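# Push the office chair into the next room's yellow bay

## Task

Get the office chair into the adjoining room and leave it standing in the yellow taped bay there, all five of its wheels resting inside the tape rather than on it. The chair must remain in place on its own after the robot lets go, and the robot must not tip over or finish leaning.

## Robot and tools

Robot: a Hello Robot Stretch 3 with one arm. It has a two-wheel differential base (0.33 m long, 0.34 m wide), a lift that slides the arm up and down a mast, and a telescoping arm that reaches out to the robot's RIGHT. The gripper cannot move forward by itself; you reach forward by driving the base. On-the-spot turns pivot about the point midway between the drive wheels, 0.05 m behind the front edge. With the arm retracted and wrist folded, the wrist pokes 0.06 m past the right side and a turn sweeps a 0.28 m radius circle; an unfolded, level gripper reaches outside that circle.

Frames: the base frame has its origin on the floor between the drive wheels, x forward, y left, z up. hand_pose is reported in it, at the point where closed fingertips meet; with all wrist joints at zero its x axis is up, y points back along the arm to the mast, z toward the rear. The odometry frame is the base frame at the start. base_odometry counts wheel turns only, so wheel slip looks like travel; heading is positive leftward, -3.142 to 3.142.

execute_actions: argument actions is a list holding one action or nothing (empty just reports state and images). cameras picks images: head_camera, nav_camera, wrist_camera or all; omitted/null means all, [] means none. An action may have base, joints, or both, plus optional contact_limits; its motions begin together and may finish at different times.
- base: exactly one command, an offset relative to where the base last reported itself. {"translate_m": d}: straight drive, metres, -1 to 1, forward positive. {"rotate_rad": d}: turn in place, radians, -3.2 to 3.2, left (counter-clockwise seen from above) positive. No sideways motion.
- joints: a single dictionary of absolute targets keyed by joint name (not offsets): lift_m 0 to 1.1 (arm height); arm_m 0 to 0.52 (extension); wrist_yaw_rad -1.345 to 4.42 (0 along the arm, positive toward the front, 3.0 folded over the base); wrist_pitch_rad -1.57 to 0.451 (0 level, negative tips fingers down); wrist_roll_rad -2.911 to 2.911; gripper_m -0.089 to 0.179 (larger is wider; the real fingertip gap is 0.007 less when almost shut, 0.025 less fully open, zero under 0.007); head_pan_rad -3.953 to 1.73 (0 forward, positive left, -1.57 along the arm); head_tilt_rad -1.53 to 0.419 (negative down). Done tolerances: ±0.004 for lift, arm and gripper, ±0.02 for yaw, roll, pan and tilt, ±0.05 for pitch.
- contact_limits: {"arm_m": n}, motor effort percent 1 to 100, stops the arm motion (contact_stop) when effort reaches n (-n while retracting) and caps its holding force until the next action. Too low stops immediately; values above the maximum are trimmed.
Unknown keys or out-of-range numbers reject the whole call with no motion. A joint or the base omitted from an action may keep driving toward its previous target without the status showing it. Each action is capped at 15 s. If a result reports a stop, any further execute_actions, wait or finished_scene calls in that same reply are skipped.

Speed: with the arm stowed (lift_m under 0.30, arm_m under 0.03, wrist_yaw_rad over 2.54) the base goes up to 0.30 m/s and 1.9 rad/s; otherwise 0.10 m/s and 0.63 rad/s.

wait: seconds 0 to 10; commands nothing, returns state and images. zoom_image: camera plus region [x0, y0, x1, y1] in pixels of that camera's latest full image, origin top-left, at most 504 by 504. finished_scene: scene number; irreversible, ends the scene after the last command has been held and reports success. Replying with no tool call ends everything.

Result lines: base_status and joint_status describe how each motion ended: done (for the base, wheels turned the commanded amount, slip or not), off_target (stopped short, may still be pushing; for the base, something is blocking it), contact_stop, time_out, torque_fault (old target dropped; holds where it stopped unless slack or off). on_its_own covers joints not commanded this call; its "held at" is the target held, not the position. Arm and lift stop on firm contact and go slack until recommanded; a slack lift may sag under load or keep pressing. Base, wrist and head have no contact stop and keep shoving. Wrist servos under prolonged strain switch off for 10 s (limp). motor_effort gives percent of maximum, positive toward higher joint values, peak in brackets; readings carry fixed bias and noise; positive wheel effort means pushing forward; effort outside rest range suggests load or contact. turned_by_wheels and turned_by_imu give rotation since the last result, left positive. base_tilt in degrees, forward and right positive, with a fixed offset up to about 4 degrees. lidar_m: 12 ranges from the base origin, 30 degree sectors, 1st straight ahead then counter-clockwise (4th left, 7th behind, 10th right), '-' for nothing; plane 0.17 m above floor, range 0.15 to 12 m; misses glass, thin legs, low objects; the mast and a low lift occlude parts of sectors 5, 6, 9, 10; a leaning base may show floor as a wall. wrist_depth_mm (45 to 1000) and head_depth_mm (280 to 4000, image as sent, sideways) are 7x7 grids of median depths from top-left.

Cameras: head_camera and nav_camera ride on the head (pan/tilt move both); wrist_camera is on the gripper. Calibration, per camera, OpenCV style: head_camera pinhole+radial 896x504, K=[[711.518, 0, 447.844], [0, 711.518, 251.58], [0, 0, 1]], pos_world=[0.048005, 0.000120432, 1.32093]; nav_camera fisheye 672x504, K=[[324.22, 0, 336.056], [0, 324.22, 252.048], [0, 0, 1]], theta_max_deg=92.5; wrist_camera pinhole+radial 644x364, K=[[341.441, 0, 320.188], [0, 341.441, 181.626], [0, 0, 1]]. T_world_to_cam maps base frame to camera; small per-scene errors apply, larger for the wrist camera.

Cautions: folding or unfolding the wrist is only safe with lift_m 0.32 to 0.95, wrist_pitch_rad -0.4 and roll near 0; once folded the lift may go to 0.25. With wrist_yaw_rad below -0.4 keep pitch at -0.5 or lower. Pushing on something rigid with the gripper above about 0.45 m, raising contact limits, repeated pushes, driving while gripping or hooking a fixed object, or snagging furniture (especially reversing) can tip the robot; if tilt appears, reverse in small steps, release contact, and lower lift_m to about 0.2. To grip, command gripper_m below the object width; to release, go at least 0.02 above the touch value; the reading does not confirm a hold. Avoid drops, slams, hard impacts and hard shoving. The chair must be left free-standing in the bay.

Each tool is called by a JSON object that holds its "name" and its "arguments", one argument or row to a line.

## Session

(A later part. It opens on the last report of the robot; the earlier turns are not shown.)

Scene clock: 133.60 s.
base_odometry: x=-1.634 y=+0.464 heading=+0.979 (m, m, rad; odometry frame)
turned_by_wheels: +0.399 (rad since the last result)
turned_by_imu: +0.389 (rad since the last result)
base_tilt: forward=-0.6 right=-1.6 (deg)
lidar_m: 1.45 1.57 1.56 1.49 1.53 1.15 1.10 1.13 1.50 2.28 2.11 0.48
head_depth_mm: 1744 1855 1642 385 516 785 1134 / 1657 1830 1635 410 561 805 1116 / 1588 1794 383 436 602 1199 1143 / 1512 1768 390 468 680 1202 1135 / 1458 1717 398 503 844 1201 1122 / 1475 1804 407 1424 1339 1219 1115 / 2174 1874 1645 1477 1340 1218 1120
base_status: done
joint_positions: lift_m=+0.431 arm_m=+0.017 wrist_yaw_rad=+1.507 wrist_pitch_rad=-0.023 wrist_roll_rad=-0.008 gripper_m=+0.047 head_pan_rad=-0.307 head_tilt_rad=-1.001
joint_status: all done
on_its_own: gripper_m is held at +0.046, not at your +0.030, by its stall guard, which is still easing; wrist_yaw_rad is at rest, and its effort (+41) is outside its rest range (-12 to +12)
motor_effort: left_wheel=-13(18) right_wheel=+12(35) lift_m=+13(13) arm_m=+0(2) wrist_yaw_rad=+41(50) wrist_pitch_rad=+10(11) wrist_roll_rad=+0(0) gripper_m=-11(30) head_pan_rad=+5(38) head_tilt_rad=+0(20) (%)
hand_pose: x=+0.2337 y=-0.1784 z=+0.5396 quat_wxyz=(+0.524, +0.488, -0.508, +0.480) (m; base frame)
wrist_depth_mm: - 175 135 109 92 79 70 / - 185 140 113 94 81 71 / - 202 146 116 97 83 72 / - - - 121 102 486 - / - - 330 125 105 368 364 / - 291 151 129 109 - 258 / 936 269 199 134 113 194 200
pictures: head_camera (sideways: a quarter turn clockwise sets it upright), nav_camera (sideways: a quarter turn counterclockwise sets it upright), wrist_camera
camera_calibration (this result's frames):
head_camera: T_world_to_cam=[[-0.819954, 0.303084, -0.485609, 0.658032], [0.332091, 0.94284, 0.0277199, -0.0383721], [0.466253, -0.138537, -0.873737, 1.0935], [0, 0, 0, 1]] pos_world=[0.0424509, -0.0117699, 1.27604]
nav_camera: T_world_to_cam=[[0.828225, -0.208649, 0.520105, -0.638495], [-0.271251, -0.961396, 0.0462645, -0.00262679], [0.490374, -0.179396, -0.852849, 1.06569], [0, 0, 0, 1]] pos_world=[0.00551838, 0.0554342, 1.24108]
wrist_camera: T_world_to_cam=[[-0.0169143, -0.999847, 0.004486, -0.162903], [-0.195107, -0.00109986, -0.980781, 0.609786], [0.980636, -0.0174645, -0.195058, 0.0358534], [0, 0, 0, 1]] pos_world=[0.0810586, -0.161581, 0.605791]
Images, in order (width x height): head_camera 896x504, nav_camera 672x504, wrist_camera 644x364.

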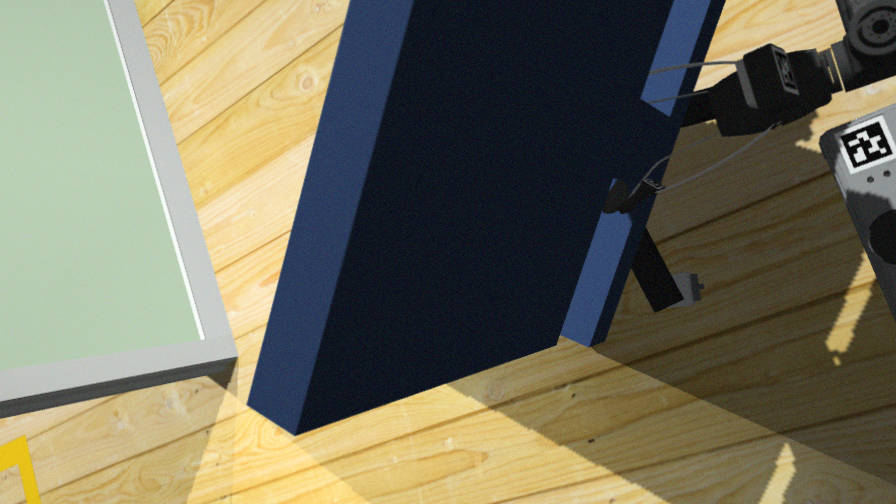

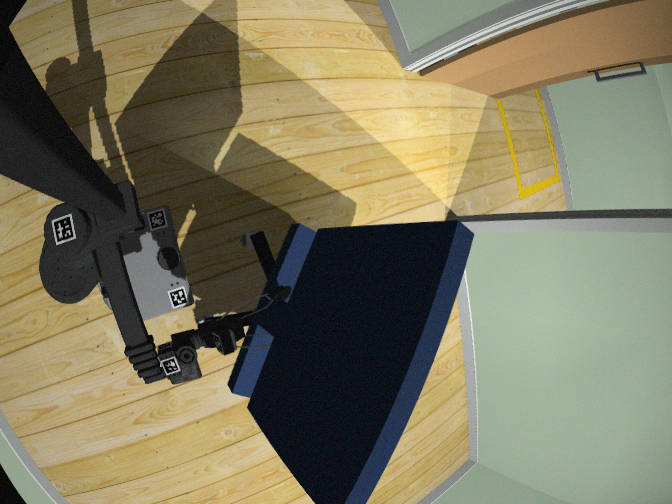

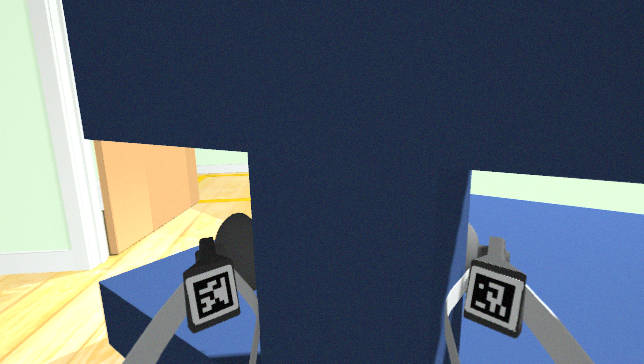

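{"name": "execute_actions", "arguments": {
  "actions": [
    {"base":{"rotate_rad":-0.4},"joints":{"gripper_m":0.11}}
  ]
}}

Scene clock: 138.80 s.
base_odometry: x=-1.634 y=+0.464 heading=+0.579 (m, m, rad; odometry frame)
turned_by_wheels: -0.400 (rad since the last result)
turned_by_imu: -0.395 (rad since the last result)
base_tilt: forward=-0.5 right=-1.6 (deg)
lidar_m: 1.44 1.50 1.58 1.51 1.50 1.44 1.12 1.10 1.18 1.72 2.28 0.45
head_depth_mm: 2129 1851 381 458 864 1208 1133 / 2146 1868 1640 388 612 1234 1113 / 2106 1867 1042 354 511 1165 1148 / 1965 1888 1040 343 424 779 1133 / 1797 1877 1640 344 363 770 1119 / 1650 1810 1654 934 847 1222 1125 / 1521 1716 1661 1431 1341 1218 1125
base_status: done
joint_positions: lift_m=+0.431 arm_m=+0.017 wrist_yaw_rad=+1.478 wrist_pitch_rad=-0.019 wrist_roll_rad=-0.008 gripper_m=+0.110 head_pan_rad=-0.306 head_tilt_rad=-1.000
joint_status: all done
on_its_own: wrist_yaw_rad is held at +1.490, not at your +1.570, by its stall guard, which is not easing now
motor_effort: left_wheel=+1(20) right_wheel=+0(35) lift_m=+14(14) arm_m=-1(0) wrist_yaw_rad=+7(31) wrist_pitch_rad=+8(10) wrist_roll_rad=+0(0) gripper_m=-3(88) head_pan_rad=+5(5) head_tilt_rad=-1(0) (%)
hand_pose: x=+0.2333 y=-0.1858 z=+0.5405 quat_wxyz=(+0.530, +0.479, -0.516, +0.473) (m; base frame)
wrist_depth_mm: 102 107 114 121 131 142 154 / 105 110 117 125 134 145 159 / 107 112 120 129 139 151 167 / - - - 134 144 - - / - 398 422 138 148 - - / 297 279 275 143 154 - 262 / 213 209 209 148 159 196 208
pictures: head_camera (sideways: a quarter turn clockwise sets it upright), nav_camera (sideways: a quarter turn counterclockwise sets it upright), wrist_camera
camera_calibration (this result's frames):
head_camera: T_world_to_cam=[[-0.819605, 0.302602, -0.486497, 0.659187], [0.33168, 0.942984, 0.0277523, -0.0384119], [0.467157, -0.138616, -0.873241, 1.09285], [0, 0, 0, 1]] pos_world=[0.0424808, -0.011763, 1.27608]
nav_camera: T_world_to_cam=[[0.827805, -0.208152, 0.520972, -0.639622], [-0.270905, -0.961492, 0.0462968, -0.00267096], [0.491274, -0.179459, -0.852317, 1.06499], [0, 0, 0, 1]] pos_world=[0.00555484, 0.0554153, 1.24106]
wrist_camera: T_world_to_cam=[[-0.0460787, -0.998927, 0.00467131, -0.163466], [-0.191431, 0.00424056, -0.981497, 0.611109], [0.980424, -0.0461204, -0.191421, 0.0291325], [0, 0, 0, 1]] pos_world=[0.0808905, -0.164539, 0.606142]
Images, in order (width x height): head_camera 896x504, nav_camera 672x504, wrist_camera 644x364.

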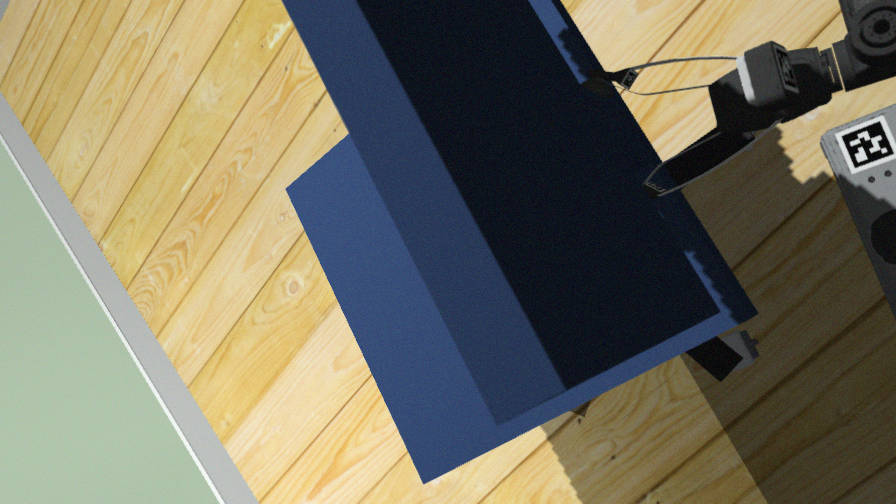

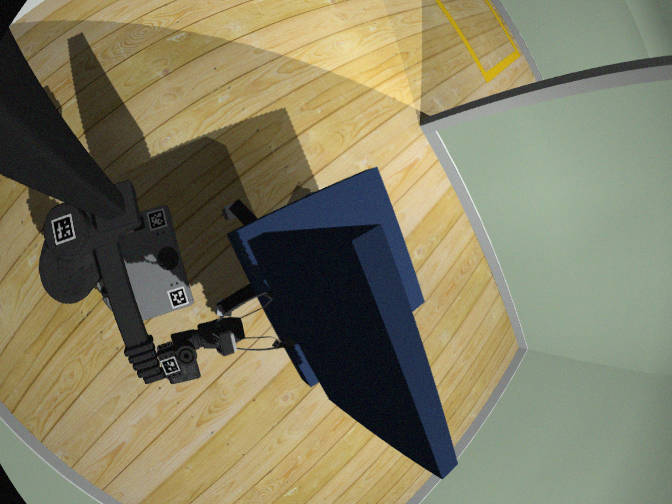

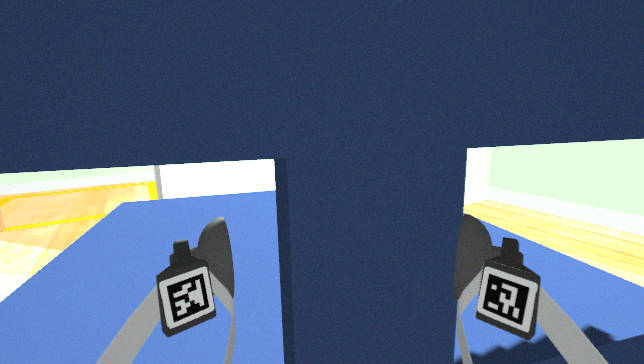

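{"name": "execute_actions", "arguments": {
  "actions": [
    {"base":{"translate_m":-0.15},"joints":{"gripper_m":0.16,"wrist_yaw_rad":1.5}}
  ],
  "cameras": []
}}

{"name": "execute_actions", "arguments": {
  "actions": [
    {"base":{"translate_m":-0.2},"joints":{"gripper_m":0.03,"wrist_pitch_rad":-0.4,"arm_m":0.0}}
  ],
  "cameras": []
}}

{"name": "execute_actions", "arguments": {
  "actions": [
    {"base":{"rotate_rad":-1.12},"joints":{"wrist_yaw_rad":3.0,"head_pan_rad":0.8,"head_tilt_rad":-0.9}}
  ],
  "cameras": []
}}

{"name": "execute_actions", "arguments": {
  "actions": [
    {"joints":{"lift_m":0.25}}
  ],
  "cameras": ["head_camera","nav_camera"]
}}

Scene clock: 172.10 s.
base_odometry: x=-1.760 y=+0.381 heading=+0.579 (m, m, rad; odometry frame)
turned_by_wheels: +0.000 (rad since the last result)
turned_by_imu: -0.001 (rad since the last result)
base_tilt: forward=-0.5 right=-1.8 (deg)
lidar_m: 0.60 1.72 1.68 1.45 1.43 1.26 0.98 0.96 1.03 1.51 2.35 0.60
head_depth_mm: 2149 504 664 1423 1323 1206 1133 / 2133 461 592 913 1329 1232 1119 / 2151 451 533 714 1288 1203 1141 / 2057 436 485 630 900 1217 1129 / 1972 1871 444 563 838 1214 1119 / 1818 1882 410 529 1297 1211 1124 / 1671 1813 1009 1437 1334 1214 1124
base_status: done
joint_positions: lift_m=+0.431 arm_m=+0.017 wrist_yaw_rad=+1.498 wrist_pitch_rad=-0.019 wrist_roll_rad=-0.008 gripper_m=+0.160 head_pan_rad=-0.306 head_tilt_rad=-1.000
joint_status: all done
motor_effort: left_wheel=+4(5) right_wheel=-2(6) lift_m=+14(14) arm_m=+0(1) wrist_yaw_rad=+1(9) wrist_pitch_rad=+8(8) wrist_roll_rad=+0(0) gripper_m=+1(94) head_pan_rad=+5(4) head_tilt_rad=+0(0) (%)
hand_pose: x=+0.2337 y=-0.1805 z=+0.5405 quat_wxyz=(+0.525, +0.484, -0.511, +0.479) (m; base frame)
wrist_depth_mm: 223 232 247 262 281 299 - / 228 240 253 270 287 308 - / - 247 263 279 298 - - / - - 692 288 575 - - / - 479 394 301 353 371 - / - - 290 303 325 347 - / 933 274 294 691 914 901 843
pictures: none
No camera images: the call's "cameras" was empty. Leave "cameras" out to get every camera's image.

Scene clock: 175.17 s.
base_odometry: x=-1.927 y=+0.272 heading=+0.579 (m, m, rad; odometry frame)
turned_by_wheels: +0.000 (rad since the last result)
turned_by_imu: -0.001 (rad since the last result)
base_tilt: forward=-0.7 right=-1.7 (deg)
lidar_m: 0.79 1.82 1.75 1.36 1.35 1.02 0.79 0.78 0.83 1.23 2.43 2.29
head_depth_mm: 2049 1844 1630 1466 1319 1207 1130 / 645 785 1562 1471 1321 1226 - / 603 722 1008 1450 1311 1213 1139 / 565 672 824 1344 1311 1218 1129 / 539 626 756 979 1333 1220 1117 / 525 586 699 949 1311 1218 1117 / 508 557 1064 1479 1344 1217 1128
base_status: done
joint_positions: lift_m=+0.431 arm_m=+0.002 wrist_yaw_rad=+1.499 wrist_pitch_rad=-0.413 wrist_roll_rad=-0.008 gripper_m=+0.030 head_pan_rad=-0.306 head_tilt_rad=-1.000
joint_status: all done
joint sent to its limit — the command would take arm_m past its lower limit, so that joint was sent only as far as its limit.
motor_effort: left_wheel=+3(6) right_wheel=-2(6) lift_m=+14(14) arm_m=-5(5) wrist_yaw_rad=+1(1) wrist_pitch_rad=+6(9) wrist_roll_rad=+0(0) gripper_m=+0(91) head_pan_rad=+4(5) head_tilt_rad=+0(1) (%)
hand_pose: x=+0.2031 y=-0.1632 z=+0.4445 quat_wxyz=(+0.607, +0.576, -0.405, +0.368) (m; base frame)
wrist_depth_mm: - - 555 441 505 - - / - - 437 465 - - - / - - - - - - - / - - 967 809 884 950 962 / 856 814 763 758 813 782 776 / 707 700 707 643 - 654 649 / 606 594 591 588 580 591 572
pictures: none
No camera images: the call's "cameras" was empty. Leave "cameras" out to get every camera's image.

Scene clock: 177.93 s.
base_odometry: x=-1.927 y=+0.272 heading=-0.540 (m, m, rad; odometry frame)
turned_by_wheels: -1.120 (rad since the last result)
turned_by_imu: -1.113 (rad since the last result)
base_tilt: forward=-0.6 right=-1.7 (deg)
lidar_m: 2.43 2.45 0.79 1.79 1.81 1.38 1.34 1.09 0.80 0.78 0.81 1.13
head_depth_mm: 2403 2104 1786 1561 1380 1238 1123 / 643 741 1686 1542 1381 1246 1127 / 624 683 826 1056 1389 1239 1130 / 2236 635 757 954 1342 1242 1126 / 2065 591 698 858 1363 1251 1127 / 1977 554 647 777 1272 1259 1133 / 1822 535 616 1066 1403 1250 1135
base_status: done
joint_positions: lift_m=+0.431 arm_m=+0.002 wrist_yaw_rad=+2.998 wrist_pitch_rad=-0.413 wrist_roll_rad=-0.008 gripper_m=+0.030 head_pan_rad=+0.793 head_tilt_rad=-0.902
joint_status: all done
motor_effort: left_wheel=+3(9) right_wheel=-2(6) lift_m=+14(14) arm_m=-5(4) wrist_yaw_rad=+1(2) wrist_pitch_rad=+5(6) wrist_roll_rad=+0(0) gripper_m=+0(0) head_pan_rad=+5(58) head_tilt_rad=+1(15) (%)
hand_pose: x=+0.0109 y=+0.0759 z=+0.4445 quat_wxyz=(+0.194, +0.698, +0.096, +0.683) (m; base frame)
wrist_depth_mm: - - - - 676 486 473 / - - - - - 739 - / - - - - - - - / - - - - 878 837 880 / 820 799 842 818 819 745 764 / 687 689 - 675 - 644 647 / 611 588 - 593 583 574 567
pictures: none
No camera images: the call's "cameras" was empty. Leave "cameras" out to get every camera's image.

Scene clock: 180.40 s.
base_odometry: x=-1.927 y=+0.272 heading=-0.540 (m, m, rad; odometry frame)
turned_by_wheels: +0.000 (rad since the last result)
turned_by_imu: +0.000 (rad since the last result)
base_tilt: forward=-0.5 right=-1.7 (deg)
lidar_m: 2.44 2.44 0.79 1.79 1.81 1.38 1.34 1.09 0.81 0.78 0.81 1.13
head_depth_mm: 2401 2114 1793 1555 1380 1239 1129 / 643 737 1689 1527 1380 1241 1125 / 624 682 829 1055 1386 1245 1132 / 2227 634 760 952 1346 1245 1137 / 2077 592 696 855 1368 1250 1128 / 1974 554 647 776 1276 1256 1134 / 1818 535 617 1066 1399 1251 1135
base_status: not commanded
joint_positions: lift_m=+0.251 arm_m=+0.002 wrist_yaw_rad=+2.998 wrist_pitch_rad=-0.414 wrist_roll_rad=-0.008 gripper_m=+0.030 head_pan_rad=+0.793 head_tilt_rad=-0.902
joint_status: all done
motor_effort: left_wheel=+3(3) right_wheel=-1(2) lift_m=+12(15) arm_m=-4(4) wrist_yaw_rad=+1(1) wrist_pitch_rad=+6(6) wrist_roll_rad=+0(0) gripper_m=+0(0) head_pan_rad=+5(5) head_tilt_rad=+1(0) (%)
hand_pose: x=+0.0108 y=+0.0758 z=+0.2644 quat_wxyz=(+0.194, +0.698, +0.096, +0.683) (m; base frame)
wrist_depth_mm: - - - - - - - / - - - - - 796 - / 921 902 892 871 761 725 704 / 701 688 690 667 655 629 576 / 575 562 574 549 554 534 528 / 475 491 - - - 465 454 / - - - - 395 395 390
pictures: head_camera (sideways: a quarter turn clockwise sets it upright), nav_camera (sideways: a quarter turn counterclockwise sets it upright)
camera_calibration (this result's frames):
head_camera: T_world_to_cam=[[-0.605859, -0.556088, -0.568947, 0.765291], [-0.691382, 0.721836, 0.0307143, -0.0360311], [0.393607, 0.411968, -0.8218, 1.02644], [0, 0, 0, 1]] pos_world=[0.0347342, 0.0287185, 1.28004]
nav_camera: T_world_to_cam=[[0.523162, 0.603984, 0.601252, -0.742351], [0.730222, -0.681439, 0.049154, -0.0125037], [0.439405, 0.413332, -0.797546, 0.994109], [0, 0, 0, 1]] pos_world=[-0.0393163, 0.0289504, 1.2398]
Images, in order (width x height): head_camera 896x504, nav_camera 672x504.

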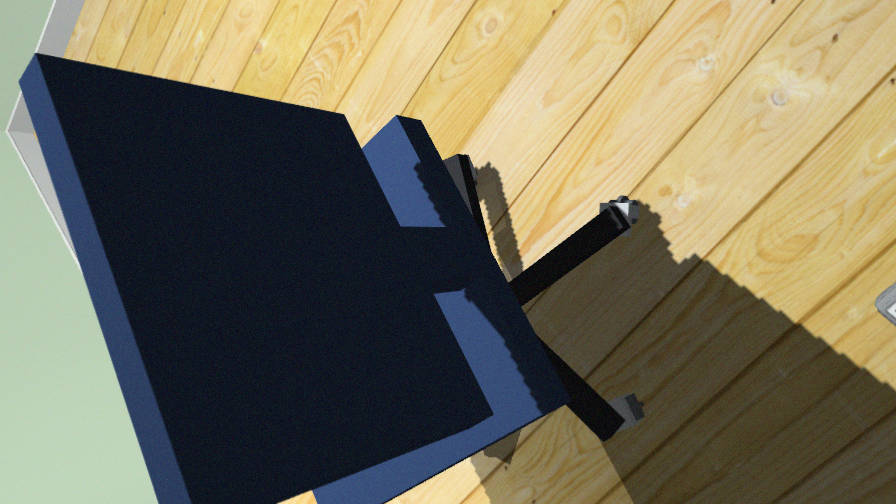

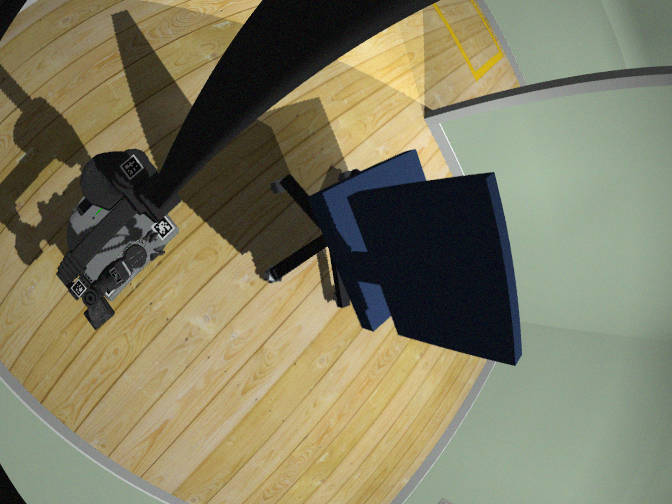

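{"name": "execute_actions", "arguments": {
  "actions": [
    {"base":{"translate_m":0.9},"joints":{"head_pan_rad":0.0,"head_tilt_rad":-1.0}}
  ],
  "cameras": []
}}

{"name": "execute_actions", "arguments": {
  "actions": [
    {"base":{"rotate_rad":2.13}}
  ],
  "cameras": ["head_camera","nav_camera"]
}}

Scene clock: 189.87 s.
base_odometry: x=-1.155 y=-0.191 heading=-0.540 (m, m, rad; odometry frame)
turned_by_wheels: +0.000 (rad since the last result)
turned_by_imu: +0.005 (rad since the last result)
base_tilt: forward=-0.6 right=-1.7 (deg)
lidar_m: 1.53 1.60 1.79 1.73 2.23 2.31 2.25 1.11 0.82 0.80 0.83 1.16
head_depth_mm: 1516 1770 1653 1476 1324 1210 1115 / 1517 1761 1650 1480 1334 1214 1126 / 1518 1756 1661 1488 1337 1216 1121 / 1511 1786 1662 1483 1336 1215 1123 / 1510 1774 1670 1487 1347 1218 1124 / 1501 1768 1682 1485 1337 1219 1123 / 1492 1775 1674 1485 1346 1226 1118
base_status: done
joint_positions: lift_m=+0.251 arm_m=+0.002 wrist_yaw_rad=+2.999 wrist_pitch_rad=-0.414 wrist_roll_rad=-0.008 gripper_m=+0.030 head_pan_rad=+0.007 head_tilt_rad=-0.988
joint_status: all done
motor_effort: left_wheel=+3(13) right_wheel=-1(4) lift_m=+13(13) arm_m=-5(4) wrist_yaw_rad=+0(1) wrist_pitch_rad=+6(6) wrist_roll_rad=+0(0) gripper_m=-1(0) head_pan_rad=-5(56) head_tilt_rad=-7(17) (%)
hand_pose: x=+0.0107 y=+0.0758 z=+0.2644 quat_wxyz=(+0.194, +0.697, +0.097, +0.683) (m; base frame)
wrist_depth_mm: - - - - - - - / - - - - - - - / 648 644 877 861 852 840 819 / 641 699 644 667 662 652 652 / 578 559 563 554 567 531 527 / 477 483 - - - 453 454 / - - - - 391 392 392
pictures: none
No camera images: the call's "cameras" was empty. Leave "cameras" out to get every camera's image.

Scene clock: 192.43 s.
base_odometry: x=-1.155 y=-0.191 heading=+1.590 (m, m, rad; odometry frame)
turned_by_wheels: +2.130 (rad since the last result)
turned_by_imu: +2.113 (rad since the last result)
base_tilt: forward=-0.7 right=-1.8 (deg)
lidar_m: 0.75 2.30 2.24 1.08 0.82 0.80 0.84 1.19 1.53 1.61 1.78 1.73
head_depth_mm: 1737 1850 1625 1476 1329 1208 1114 / 2185 1873 1047 1432 1332 1216 1128 / 2178 1884 1050 983 1299 1222 1119 / 2189 1155 1013 926 1325 1216 1124 / 2133 498 636 938 1317 1220 1125 / 521 579 777 1448 1316 1222 1122 / 550 695 1064 1492 1347 1222 1129
base_status: done
joint_positions: lift_m=+0.251 arm_m=+0.002 wrist_yaw_rad=+2.999 wrist_pitch_rad=-0.414 wrist_roll_rad=-0.008 gripper_m=+0.030 head_pan_rad=+0.007 head_tilt_rad=-0.988
joint_status: not commanded
motor_effort: left_wheel=-4(12) right_wheel=+5(12) lift_m=+13(12) arm_m=-5(5) wrist_yaw_rad=+1(0) wrist_pitch_rad=+6(6) wrist_roll_rad=+0(0) gripper_m=-1(0) head_pan_rad=-4(5) head_tilt_rad=-7(7) (%)
hand_pose: x=+0.0107 y=+0.0758 z=+0.2644 quat_wxyz=(+0.194, +0.697, +0.097, +0.683) (m; base frame)
wrist_depth_mm: 656 - - - - - - / 697 - - - - - - / 694 795 889 898 849 819 807 / 674 714 690 679 669 650 641 / 573 560 556 554 562 537 537 / 482 489 - - - 462 450 / - - - - 393 399 395
pictures: head_camera (sideways: a quarter turn clockwise sets it upright), nav_camera (sideways: a quarter turn counterclockwise sets it upright)
camera_calibration (this result's frames):
head_camera: T_world_to_cam=[[-0.867529, 0.0355214, -0.496116, 0.672009], [0.0248455, 0.999296, 0.0281028, -0.0369968], [0.496765, 0.0120537, -0.867801, 1.0856], [0, 0, 0, 1]] pos_world=[0.0446181, 0.0000145644, 1.27652]
nav_camera: T_world_to_cam=[[0.845863, 0.0568598, 0.53036, -0.651962], [0.0378536, -0.998194, 0.0466441, -0.00500731], [0.532055, -0.0193785, -0.846488, 1.05717], [0, 0, 0, 1]] pos_world=[-0.0108111, 0.0525586, 1.24089]
Images, in order (width x height): head_camera 896x504, nav_camera 672x504.

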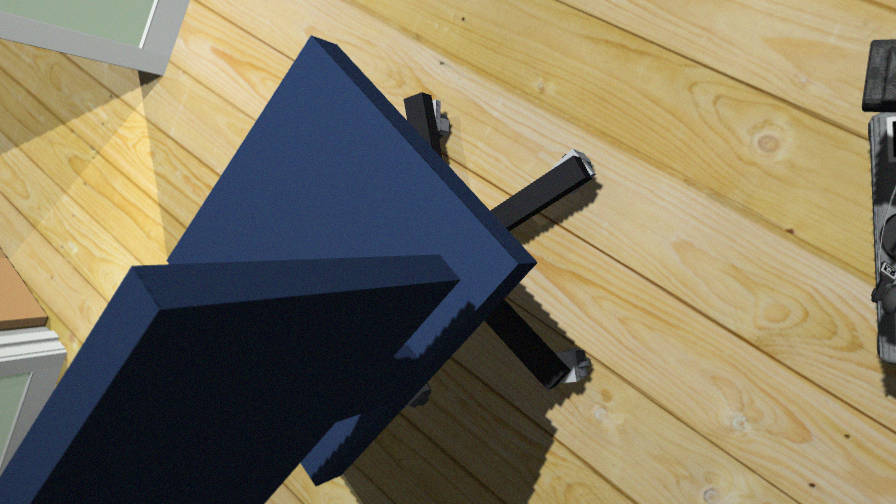

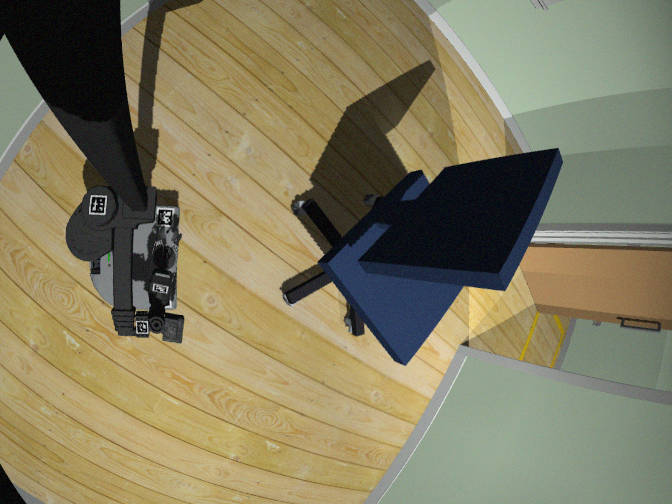

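{"name": "execute_actions", "arguments": {
  "actions": [
    {"base":{"rotate_rad":0.04}}
  ],
  "cameras": []
}}

{"name": "execute_actions", "arguments": {
  "actions": [
    {"base":{"translate_m":0.36},"joints":{"head_tilt_rad":-1.3}}
  ],
  "cameras": ["head_camera","nav_camera"]
}}

Scene clock: 204.73 s.
base_odometry: x=-1.155 y=-0.191 heading=+1.629 (m, m, rad; odometry frame)
turned_by_wheels: +0.040 (rad since the last result)
turned_by_imu: +0.039 (rad since the last result)
base_tilt: forward=-0.6 right=-1.8 (deg)
lidar_m: 0.75 2.28 2.24 1.04 0.81 0.80 0.85 1.25 1.53 1.64 1.76 1.73
head_depth_mm: 2136 1838 1591 1475 1335 1210 1118 / 2181 1885 1045 1409 1334 1216 1124 / 2198 1891 1052 967 1299 1214 1125 / 2200 528 660 910 1337 1214 1124 / 2119 528 678 957 1315 1226 1131 / 528 626 846 1470 1321 1219 1119 / 581 766 1613 1493 1340 1229 1126
base_status: done
joint_positions: lift_m=+0.251 arm_m=+0.002 wrist_yaw_rad=+2.999 wrist_pitch_rad=-0.414 wrist_roll_rad=-0.008 gripper_m=+0.030 head_pan_rad=+0.007 head_tilt_rad=-0.988
joint_status: not commanded
motor_effort: left_wheel=-4(12) right_wheel=+4(10) lift_m=+13(13) arm_m=-4(4) wrist_yaw_rad=+0(0) wrist_pitch_rad=+6(6) wrist_roll_rad=+0(0) gripper_m=+0(0) head_pan_rad=-4(5) head_tilt_rad=-6(6) (%)
hand_pose: x=+0.0107 y=+0.0758 z=+0.2644 quat_wxyz=(+0.194, +0.697, +0.097, +0.683) (m; base frame)
wrist_depth_mm: 642 - - - - - - / 668 - - - - - - / 700 778 874 866 848 848 842 / 675 698 671 676 666 652 657 / 576 564 566 551 557 531 531 / 481 499 - - - 453 446 / - - - - 391 395 391
pictures: none
No camera images: the call's "cameras" was empty. Leave "cameras" out to get every camera's image.

Scene clock: 207.60 s.
base_odometry: x=-1.176 y=+0.168 heading=+1.629 (m, m, rad; odometry frame)
turned_by_wheels: +0.000 (rad since the last result)
turned_by_imu: +0.002 (rad since the last result)
base_tilt: forward=-0.5 right=-1.7 (deg)
lidar_m: 0.38 2.07 2.03 1.42 1.11 1.09 1.17 1.72 1.74 1.85 1.46 1.44
head_depth_mm: 1488 1424 854 1287 1238 1195 1139 / 1504 898 854 834 1245 - 1138 / 1501 897 855 815 1221 - 1127 / 1493 899 856 296 788 - - / 1501 900 850 300 1234 - - / 1497 1428 311 1268 1239 1200 - / 1498 324 407 1306 1244 1192 -
base_status: done
joint_positions: lift_m=+0.251 arm_m=+0.002 wrist_yaw_rad=+2.999 wrist_pitch_rad=-0.414 wrist_roll_rad=-0.008 gripper_m=+0.030 head_pan_rad=+0.007 head_tilt_rad=-1.285
joint_status: all done
motor_effort: left_wheel=-4(12) right_wheel=+5(9) lift_m=+12(13) arm_m=-4(5) wrist_yaw_rad=+0(0) wrist_pitch_rad=+6(6) wrist_roll_rad=+0(0) gripper_m=+1(0) head_pan_rad=-4(4) head_tilt_rad=-8(34) (%)
hand_pose: x=+0.0106 y=+0.0758 z=+0.2644 quat_wxyz=(+0.194, +0.697, +0.097, +0.683) (m; base frame)
wrist_depth_mm: 876 - - - - - - / 917 - - - - - - / 874 862 890 860 827 837 824 / 703 702 693 661 673 647 660 / 573 556 564 551 559 535 534 / 483 493 - - - 352 339 / - - - - 391 392 304
pictures: head_camera (sideways: a quarter turn clockwise sets it upright), nav_camera (sideways: a quarter turn counterclockwise sets it upright)
camera_calibration (this result's frames):
head_camera: T_world_to_cam=[[-0.974656, 0.03486, -0.220976, 0.314321], [0.0317397, 0.99934, 0.0176565, -0.0234301], [0.221446, 0.0101953, -0.975119, 1.22664], [0, 0, 0, 1]] pos_world=[0.0354649, -0.0000484999, 1.26599]
nav_camera: T_world_to_cam=[[0.963923, 0.0575952, 0.259876, -0.300389], [0.0500673, -0.998115, 0.0354998, 0.00944281], [0.261431, -0.0212078, -0.964989, 1.21274], [0, 0, 0, 1]] pos_world=[-0.0279699, 0.0524455, 1.24801]
Images, in order (width x height): head_camera 896x504, nav_camera 672x504.

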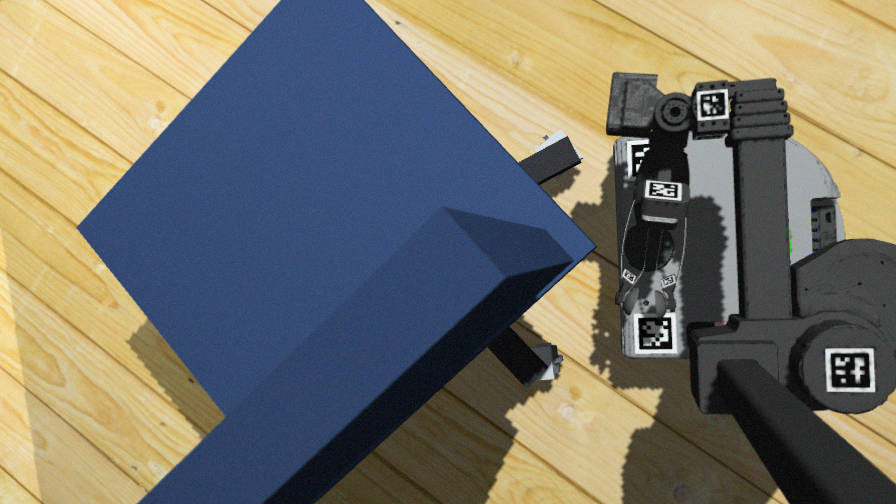

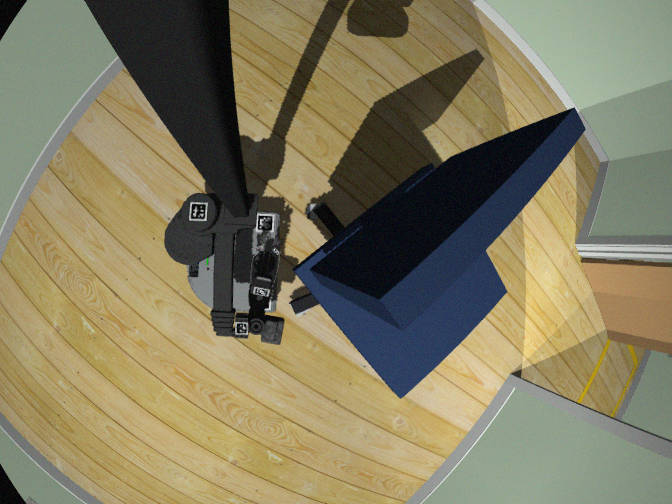

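Gap about 5 cm. Ease in.

{"name": "execute_actions", "arguments": {
  "actions": [
    {"base":{"translate_m":0.06}}
  ],
  "cameras": []
}}

{"name": "execute_actions", "arguments": {
  "actions": [
    {"base":{"translate_m":0.15}}
  ],
  "cameras": ["head_camera","nav_camera"]
}}

Scene clock: 212.03 s.
base_odometry: x=-1.180 y=+0.228 heading=+1.629 (m, m, rad; odometry frame)
turned_by_wheels: +0.000 (rad since the last result)
turned_by_imu: +0.000 (rad since the last result)
base_tilt: forward=-0.7 right=-1.8 (deg)
lidar_m: 0.33 2.03 2.00 1.49 1.16 1.14 1.22 1.79 1.77 1.80 1.41 1.39
head_depth_mm: 1494 1426 858 1279 1239 1186 1140 / 1494 1420 852 815 1244 - 1140 / 1505 898 856 818 796 - 1129 / 1503 896 857 817 284 - - / 1507 905 856 294 287 - - / 1499 1427 858 296 1235 1208 - / 1514 1431 309 1287 1243 1195 -
base_status: done
joint_positions: lift_m=+0.251 arm_m=+0.002 wrist_yaw_rad=+2.999 wrist_pitch_rad=-0.414 wrist_roll_rad=-0.008 gripper_m=+0.030 head_pan_rad=+0.006 head_tilt_rad=-1.286
joint_status: not commanded
motor_effort: left_wheel=-3(14) right_wheel=+7(39) lift_m=+13(12) arm_m=-5(4) wrist_yaw_rad=+0(0) wrist_pitch_rad=+6(6) wrist_roll_rad=+0(0) gripper_m=+1(0) head_pan_rad=-5(5) head_tilt_rad=-8(7) (%)
hand_pose: x=+0.0106 y=+0.0758 z=+0.2644 quat_wxyz=(+0.194, +0.697, +0.097, +0.683) (m; base frame)
wrist_depth_mm: 900 - - - - - - / 955 - - - - - - / 898 868 893 882 847 838 816 / 707 687 670 671 665 653 648 / 580 563 570 557 556 547 509 / 474 484 - - - 331 452 / - - - - 383 314 282
pictures: none
No camera images: the call's "cameras" was empty. Leave "cameras" out to get every camera's image.

Scene clock: 214.13 s.
base_odometry: x=-1.189 y=+0.378 heading=+1.630 (m, m, rad; odometry frame)
turned_by_wheels: +0.001 (rad since the last result)
turned_by_imu: -0.004 (rad since the last result)
base_tilt: forward=-0.6 right=-1.8 (deg)
lidar_m: 0.30 1.95 1.91 1.65 1.28 1.26 1.35 1.89 1.86 1.65 1.28 1.26
head_depth_mm: 1500 1424 854 824 1238 1189 1143 / 1494 1430 856 814 1230 - 1140 / 1497 896 853 820 788 - 1134 / 1500 897 852 816 789 - - / 1500 1424 854 818 284 - - / 1501 1433 857 294 1217 1202 - / 1507 1428 1360 296 1246 1191 -
base_status: translate_m off_target (by the wheels' count: +0.1498 of +0.1500)
joint_positions: lift_m=+0.250 arm_m=+0.002 wrist_yaw_rad=+3.002 wrist_pitch_rad=-0.423 wrist_roll_rad=-0.015 gripper_m=+0.030 head_pan_rad=+0.005 head_tilt_rad=-1.288
joint_status: not commanded
on_its_own: left_wheel is at rest, and its effort (+44) is outside its rest range (-18 to +18)
motor_effort: left_wheel=+44(100) right_wheel=+14(56) lift_m=+20(23) arm_m=-4(5) wrist_yaw_rad=-1(16) wrist_pitch_rad=+10(22) wrist_roll_rad=+4(22) gripper_m=+0(0) head_pan_rad=-4(4) head_tilt_rad=-7(9) (%)
hand_pose: x=+0.0098 y=+0.0747 z=+0.2619 quat_wxyz=(+0.196, +0.695, +0.102, +0.685) (m; base frame)
wrist_depth_mm: - - - - - - - / - - - - - - - / 899 861 861 839 827 812 814 / 680 680 661 659 643 648 638 / 559 556 571 554 564 528 446 / 474 486 - - - 446 448 / - - - - 310 285 397
pictures: head_camera (sideways: a quarter turn clockwise sets it upright), nav_camera (sideways: a quarter turn counterclockwise sets it upright)
camera_calibration (this result's frames):
head_camera: T_world_to_cam=[[-0.97527, 0.0361422, -0.218042, 0.310504], [0.033111, 0.999298, 0.0175409, -0.0232879], [0.218523, 0.00988751, -0.975782, 1.22751], [0, 0, 0, 1]] pos_world=[0.0353566, -0.000087815, 1.2659]
nav_camera: T_world_to_cam=[[0.964776, 0.0563276, 0.256972, -0.296612], [0.0488572, -0.998179, 0.0353689, 0.00962075], [0.258497, -0.0215681, -0.965771, 1.21378], [0, 0, 0, 1]] pos_world=[-0.0280627, 0.0524896, 1.24811]
Images, in order (width x height): head_camera 896x504, nav_camera 672x504.

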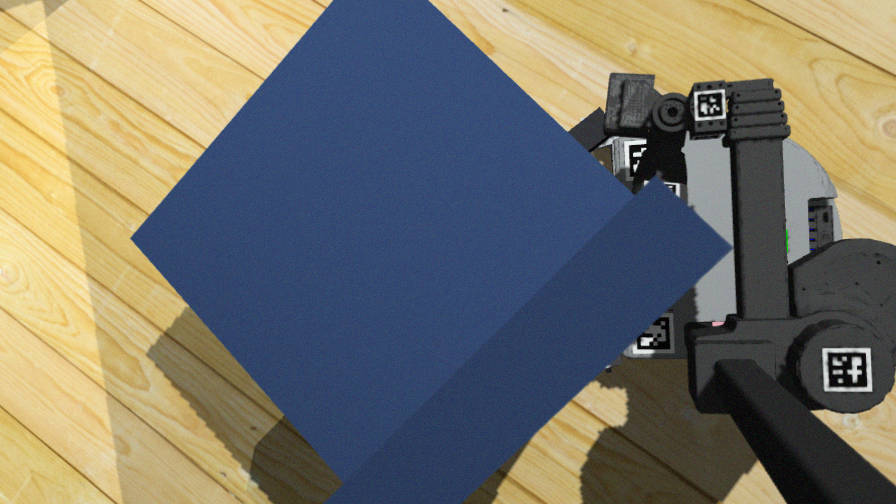

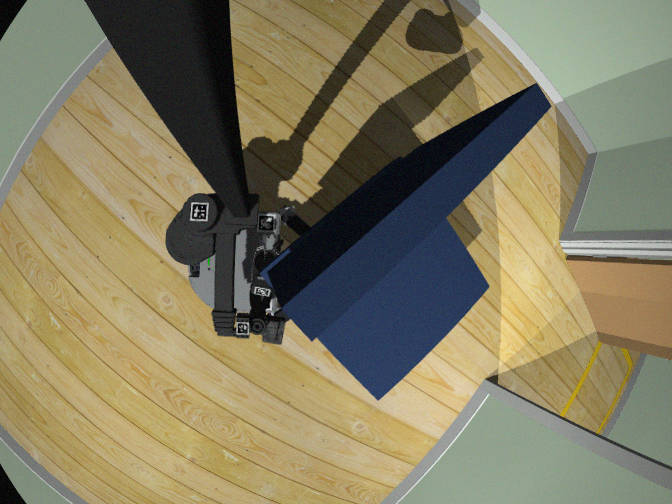

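{"name": "execute_actions", "arguments": {
  "actions": [
    {"base":{"translate_m":-0.01},"joints":{"lift_m":0.22}}
  ],
  "cameras": ["wrist_camera"]
}}

{"name": "execute_actions", "arguments": {
  "actions": [
    {"base":{"translate_m":0.3}}
  ]
}}

Scene clock: 221.13 s.
base_odometry: x=-1.188 y=+0.368 heading=+1.630 (m, m, rad; odometry frame)
turned_by_wheels: +0.000 (rad since the last result)
turned_by_imu: +0.000 (rad since the last result)
base_tilt: forward=-0.5 right=-1.8 (deg)
lidar_m: 0.31 1.95 1.92 1.64 1.28 1.25 1.35 1.89 1.85 1.66 1.29 1.27
head_depth_mm: 1495 1418 853 830 1238 1184 1143 / 1496 1423 854 817 1235 1196 1141 / 1492 899 857 814 786 - 1128 / 1490 898 856 817 783 - - / 1488 1411 857 818 285 - - / 1499 1414 856 294 1229 1208 1135 / 1504 1426 856 298 1238 1193 -
base_status: done
joint_positions: lift_m=+0.221 arm_m=+0.002 wrist_yaw_rad=+3.001 wrist_pitch_rad=-0.420 wrist_roll_rad=-0.014 gripper_m=+0.030 head_pan_rad=+0.005 head_tilt_rad=-1.288
joint_status: all done
motor_effort: left_wheel=-1(34) right_wheel=+2(10) lift_m=+12(17) arm_m=-5(4) wrist_yaw_rad=-1(2) wrist_pitch_rad=+9(10) wrist_roll_rad=+4(5) gripper_m=+0(0) head_pan_rad=-4(4) head_tilt_rad=-7(7) (%)
hand_pose: x=+0.0101 y=+0.0751 z=+0.2330 quat_wxyz=(+0.195, +0.695, +0.100, +0.685) (m; base frame)
wrist_depth_mm: - - - - - - - / - - - - - - - / 826 804 807 798 793 769 756 / 637 626 625 612 605 597 548 / 516 515 537 525 520 498 457 / 452 - - - - 414 416 / - - - - 353 262 255
pictures: wrist_camera
camera_calibration (this result's frames):
wrist_camera: T_world_to_cam=[[0.995635, -0.0929326, -0.00864083, 0.0128189], [-0.059124, -0.556361, -0.828834, 0.270641], [0.0722183, 0.825727, -0.559427, 0.230536], [0, 0, 0, 1]] pos_world=[-0.0134104, -0.0385942, 0.353395]
Images, in order (width x height): wrist_camera 644x364.

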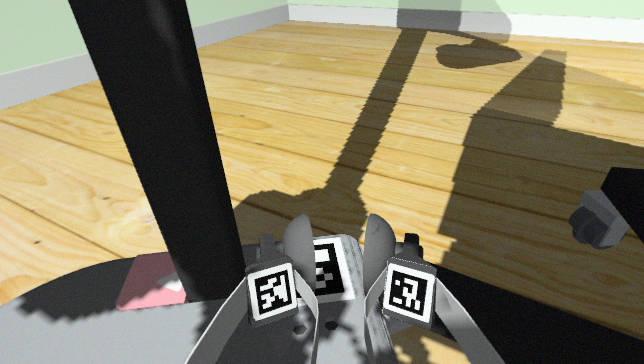

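Scene clock: 223.73 s.
base_odometry: x=-1.206 y=+0.667 heading=+1.630 (m, m, rad; odometry frame)
turned_by_wheels: +0.000 (rad since the last result)
turned_by_imu: +0.002 (rad since the last result)
base_tilt: forward=-0.7 right=-1.8 (deg)
lidar_m: 0.28 1.62 1.75 1.87 1.53 1.50 1.60 2.06 2.03 1.34 1.04 0.28
head_depth_mm: 1494 1421 854 816 1230 1188 1141 / 1490 1420 855 815 788 1196 1143 / 1490 893 853 816 780 - 1131 / 1491 1424 853 817 785 - - / 1511 1425 852 816 284 - - / 1505 1428 855 294 1220 1202 1133 / 1494 1416 310 300 1246 1193 -
base_status: translate_m off_target (by the wheels' count: +0.2999 of +0.3000)
joint_positions: lift_m=+0.221 arm_m=+0.002 wrist_yaw_rad=+3.000 wrist_pitch_rad=-0.419 wrist_roll_rad=-0.014 gripper_m=+0.030 head_pan_rad=+0.005 head_tilt_rad=-1.289
joint_status: not commanded
on_its_own: left_wheel is at rest, and its effort (+24) is outside its rest range (-18 to +18)
motor_effort: left_wheel=+24(99) right_wheel=+11(29) lift_m=+13(14) arm_m=-6(4) wrist_yaw_rad=+0(1) wrist_pitch_rad=+8(9) wrist_roll_rad=+4(4) gripper_m=+0(0) head_pan_rad=-3(4) head_tilt_rad=-6(7) (%)
hand_pose: x=+0.0103 y=+0.0752 z=+0.2331 quat_wxyz=(+0.195, +0.695, +0.100, +0.685) (m; base frame)
wrist_depth_mm: - - - - - - - / - - - - - - - / 830 808 805 796 783 758 756 / 642 629 616 620 601 597 598 / 517 516 530 525 508 494 477 / 463 - - - - 417 406 / - - - - 280 256 362
pictures: head_camera (sideways: a quarter turn clockwise sets it upright), nav_camera (sideways: a quarter turn counterclockwise sets it upright), wrist_camera
camera_calibration (this result's frames):
head_camera: T_world_to_cam=[[-0.975491, 0.0361483, -0.217048, 0.309211], [0.0331364, 0.999298, 0.0175017, -0.023237], [0.217528, 0.00988058, -0.976004, 1.22781], [0, 0, 0, 1]] pos_world=[0.0353199, -0.0000882292, 1.26587]
nav_camera: T_world_to_cam=[[0.965038, 0.0563218, 0.255989, -0.295333], [0.0488857, -0.99818, 0.0353245, 0.00967843], [0.257512, -0.0215753, -0.966034, 1.21412], [0, 0, 0, 1]] pos_world=[-0.0281171, 0.0524895, 1.24814]
wrist_camera: T_world_to_cam=[[0.995562, -0.0936932, -0.00879104, 0.0127558], [-0.0596059, -0.555542, -0.829349, 0.270911], [0.0728205, 0.826193, -0.558662, 0.230305], [0, 0, 0, 1]] pos_world=[-0.0133222, -0.0385786, 0.353454]
Images, in order (width x height): head_camera 896x504, nav_camera 672x504, wrist_camera 644x364.

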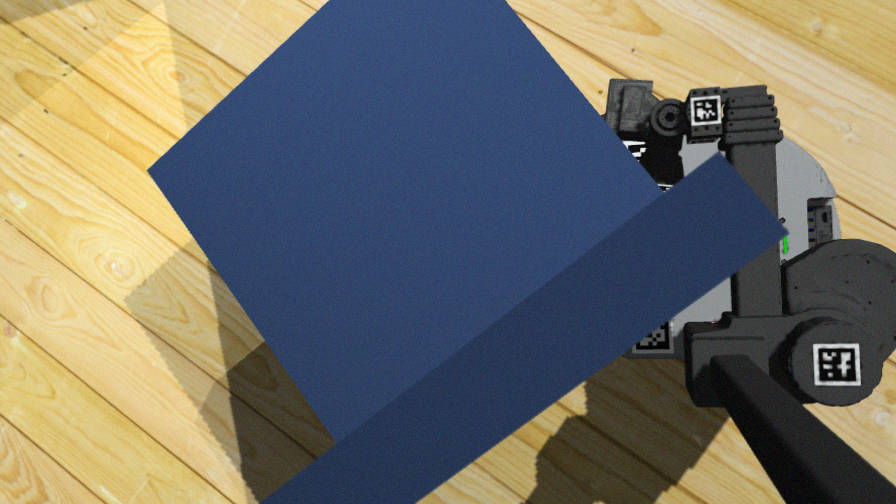

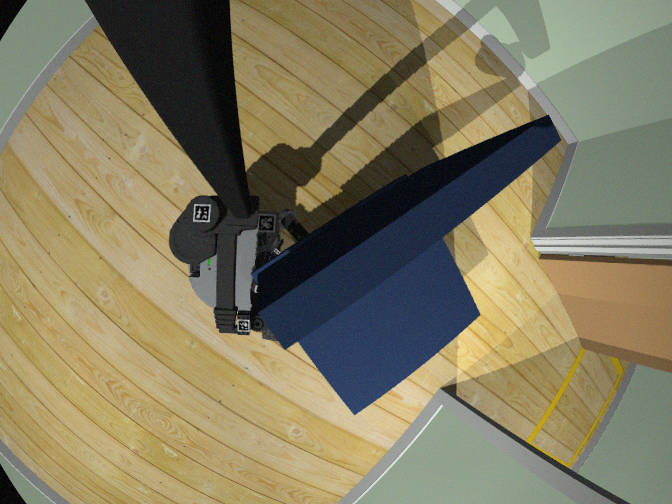

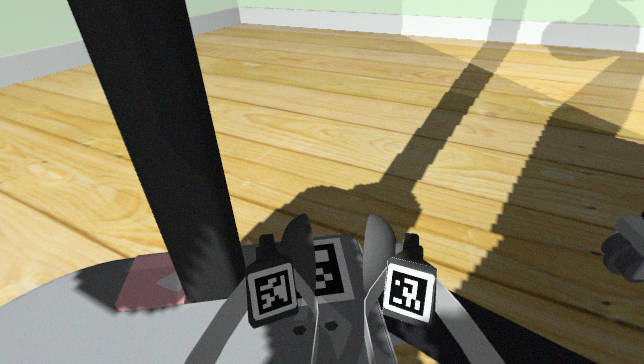

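{"name": "execute_actions", "arguments": {
  "actions": [
    {"base":{"translate_m":-0.47},"joints":{"head_tilt_rad":-1.0}}
  ],
  "cameras": ["head_camera"]
}}

{"name": "execute_actions", "arguments": {
  "actions": [
    {"base":{"rotate_rad":0.97},"joints":{"head_pan_rad":-0.8}}
  ],
  "cameras": ["nav_camera"]
}}

Scene clock: 260.27 s.
base_odometry: x=-1.178 y=+0.198 heading=+1.630 (m, m, rad; odometry frame)
turned_by_wheels: +0.000 (rad since the last result)
turned_by_imu: -0.003 (rad since the last result)
base_tilt: forward=-0.5 right=-1.7 (deg)
lidar_m: 0.74 2.05 2.02 1.46 1.13 1.12 1.19 1.74 1.76 1.85 1.44 1.41
head_depth_mm: 2129 1839 1051 1442 1321 1207 1110 / 2136 1849 1035 1398 1311 1212 1128 / 2092 1182 1037 958 1304 1218 1132 / 1935 507 627 919 1340 1215 1130 / 514 571 748 1413 1297 1216 1128 / 550 707 1059 1471 1326 1216 1123 / 677 1777 1641 1479 1338 1221 1126
base_status: done
joint_positions: lift_m=+0.221 arm_m=+0.002 wrist_yaw_rad=+3.000 wrist_pitch_rad=-0.419 wrist_roll_rad=-0.014 gripper_m=+0.030 head_pan_rad=+0.005 head_tilt_rad=-1.000
joint_status: all done
motor_effort: left_wheel=+0(16) right_wheel=+2(6) lift_m=+13(13) arm_m=-4(4) wrist_yaw_rad=-1(1) wrist_pitch_rad=+9(8) wrist_roll_rad=+4(4) gripper_m=+0(0) head_pan_rad=-4(4) head_tilt_rad=+0(26) (%)
hand_pose: x=+0.0103 y=+0.0752 z=+0.2331 quat_wxyz=(+0.195, +0.695, +0.100, +0.685) (m; base frame)
wrist_depth_mm: 886 - - - - - - / 933 - - - - - - / 799 818 803 796 758 760 738 / 640 636 623 626 612 605 586 / 518 511 534 516 522 492 492 / 458 - - - - 418 416 / - - - - 361 365 361
pictures: head_camera (sideways: a quarter turn clockwise sets it upright)
camera_calibration (this result's frames):
head_camera: T_world_to_cam=[[-0.873337, 0.036696, -0.485732, 0.658517], [0.0265675, 0.999262, 0.0277243, -0.0365142], [0.486391, 0.011308, -0.873668, 1.09329], [0, 0, 0, 1]] pos_world=[0.0443125, -0.0000405958, 1.27605]
Images, in order (width x height): head_camera 896x504.

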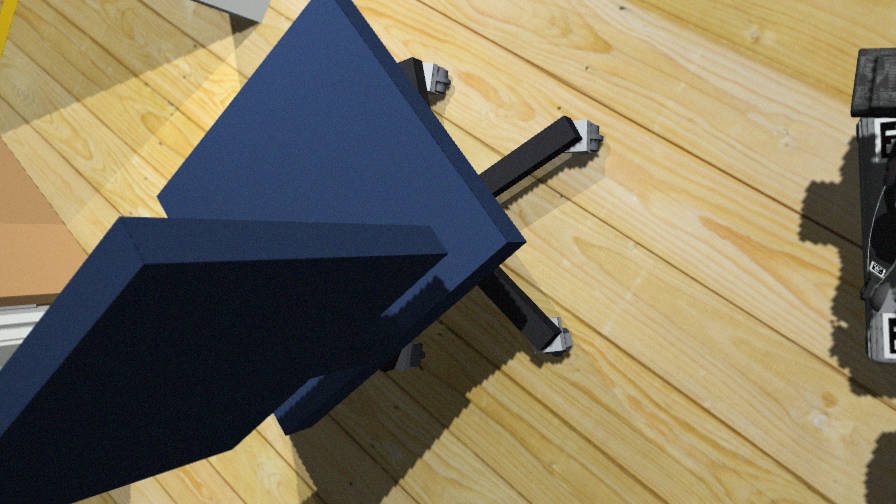

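Scene clock: 262.13 s.
base_odometry: x=-1.178 y=+0.198 heading=+2.600 (m, m, rad; odometry frame)
turned_by_wheels: +0.970 (rad since the last result)
turned_by_imu: +0.962 (rad since the last result)
base_tilt: forward=-0.5 right=-1.8 (deg)
lidar_m: 2.02 1.56 1.15 1.12 1.16 1.60 1.75 1.83 1.46 1.41 0.74 2.03
head_depth_mm: 2078 1843 1038 970 1327 1203 1120 / 1981 533 1017 944 1266 1209 - / 511 534 643 901 1331 1213 - / 549 657 820 1408 1309 1215 1126 / 685 861 1555 1469 1339 1216 1119 / 2118 1873 1649 1471 1333 1220 1121 / 2112 1878 1650 1478 1337 1220 1123
base_status: done
joint_positions: lift_m=+0.221 arm_m=+0.002 wrist_yaw_rad=+3.000 wrist_pitch_rad=-0.419 wrist_roll_rad=-0.014 gripper_m=+0.030 head_pan_rad=-0.793 head_tilt_rad=-1.000
joint_status: all done
motor_effort: left_wheel=-4(12) right_wheel=+5(11) lift_m=+13(13) arm_m=-5(6) wrist_yaw_rad=-1(1) wrist_pitch_rad=+9(8) wrist_roll_rad=+4(4) gripper_m=+0(0) head_pan_rad=-5(56) head_tilt_rad=+1(0) (%)
hand_pose: x=+0.0103 y=+0.0752 z=+0.2331 quat_wxyz=(+0.195, +0.695, +0.100, +0.685) (m; base frame)
wrist_depth_mm: 943 - - - - - - / - - - - - - - / 834 806 811 785 785 761 761 / 649 632 612 620 607 603 611 / 525 511 525 523 516 493 484 / 459 - - - - 420 410 / - - - - 359 365 360
pictures: nav_camera (sideways: a quarter turn counterclockwise sets it upright)
camera_calibration (this result's frames):
nav_camera: T_world_to_cam=[[0.634718, -0.571401, 0.520224, -0.63747], [-0.689029, -0.723255, 0.046269, -0.0000841378], [0.349817, -0.387818, -0.852775, 1.06645], [0, 0, 0, 1]] pos_world=[0.0314929, 0.0492767, 1.24108]
Images, in order (width x height): nav_camera 672x504.

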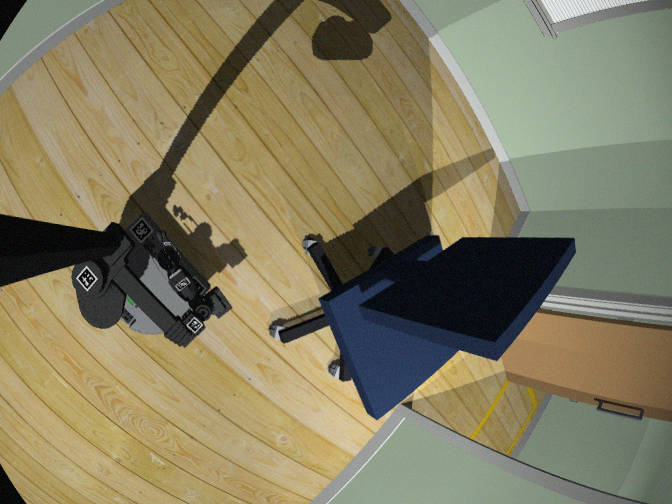

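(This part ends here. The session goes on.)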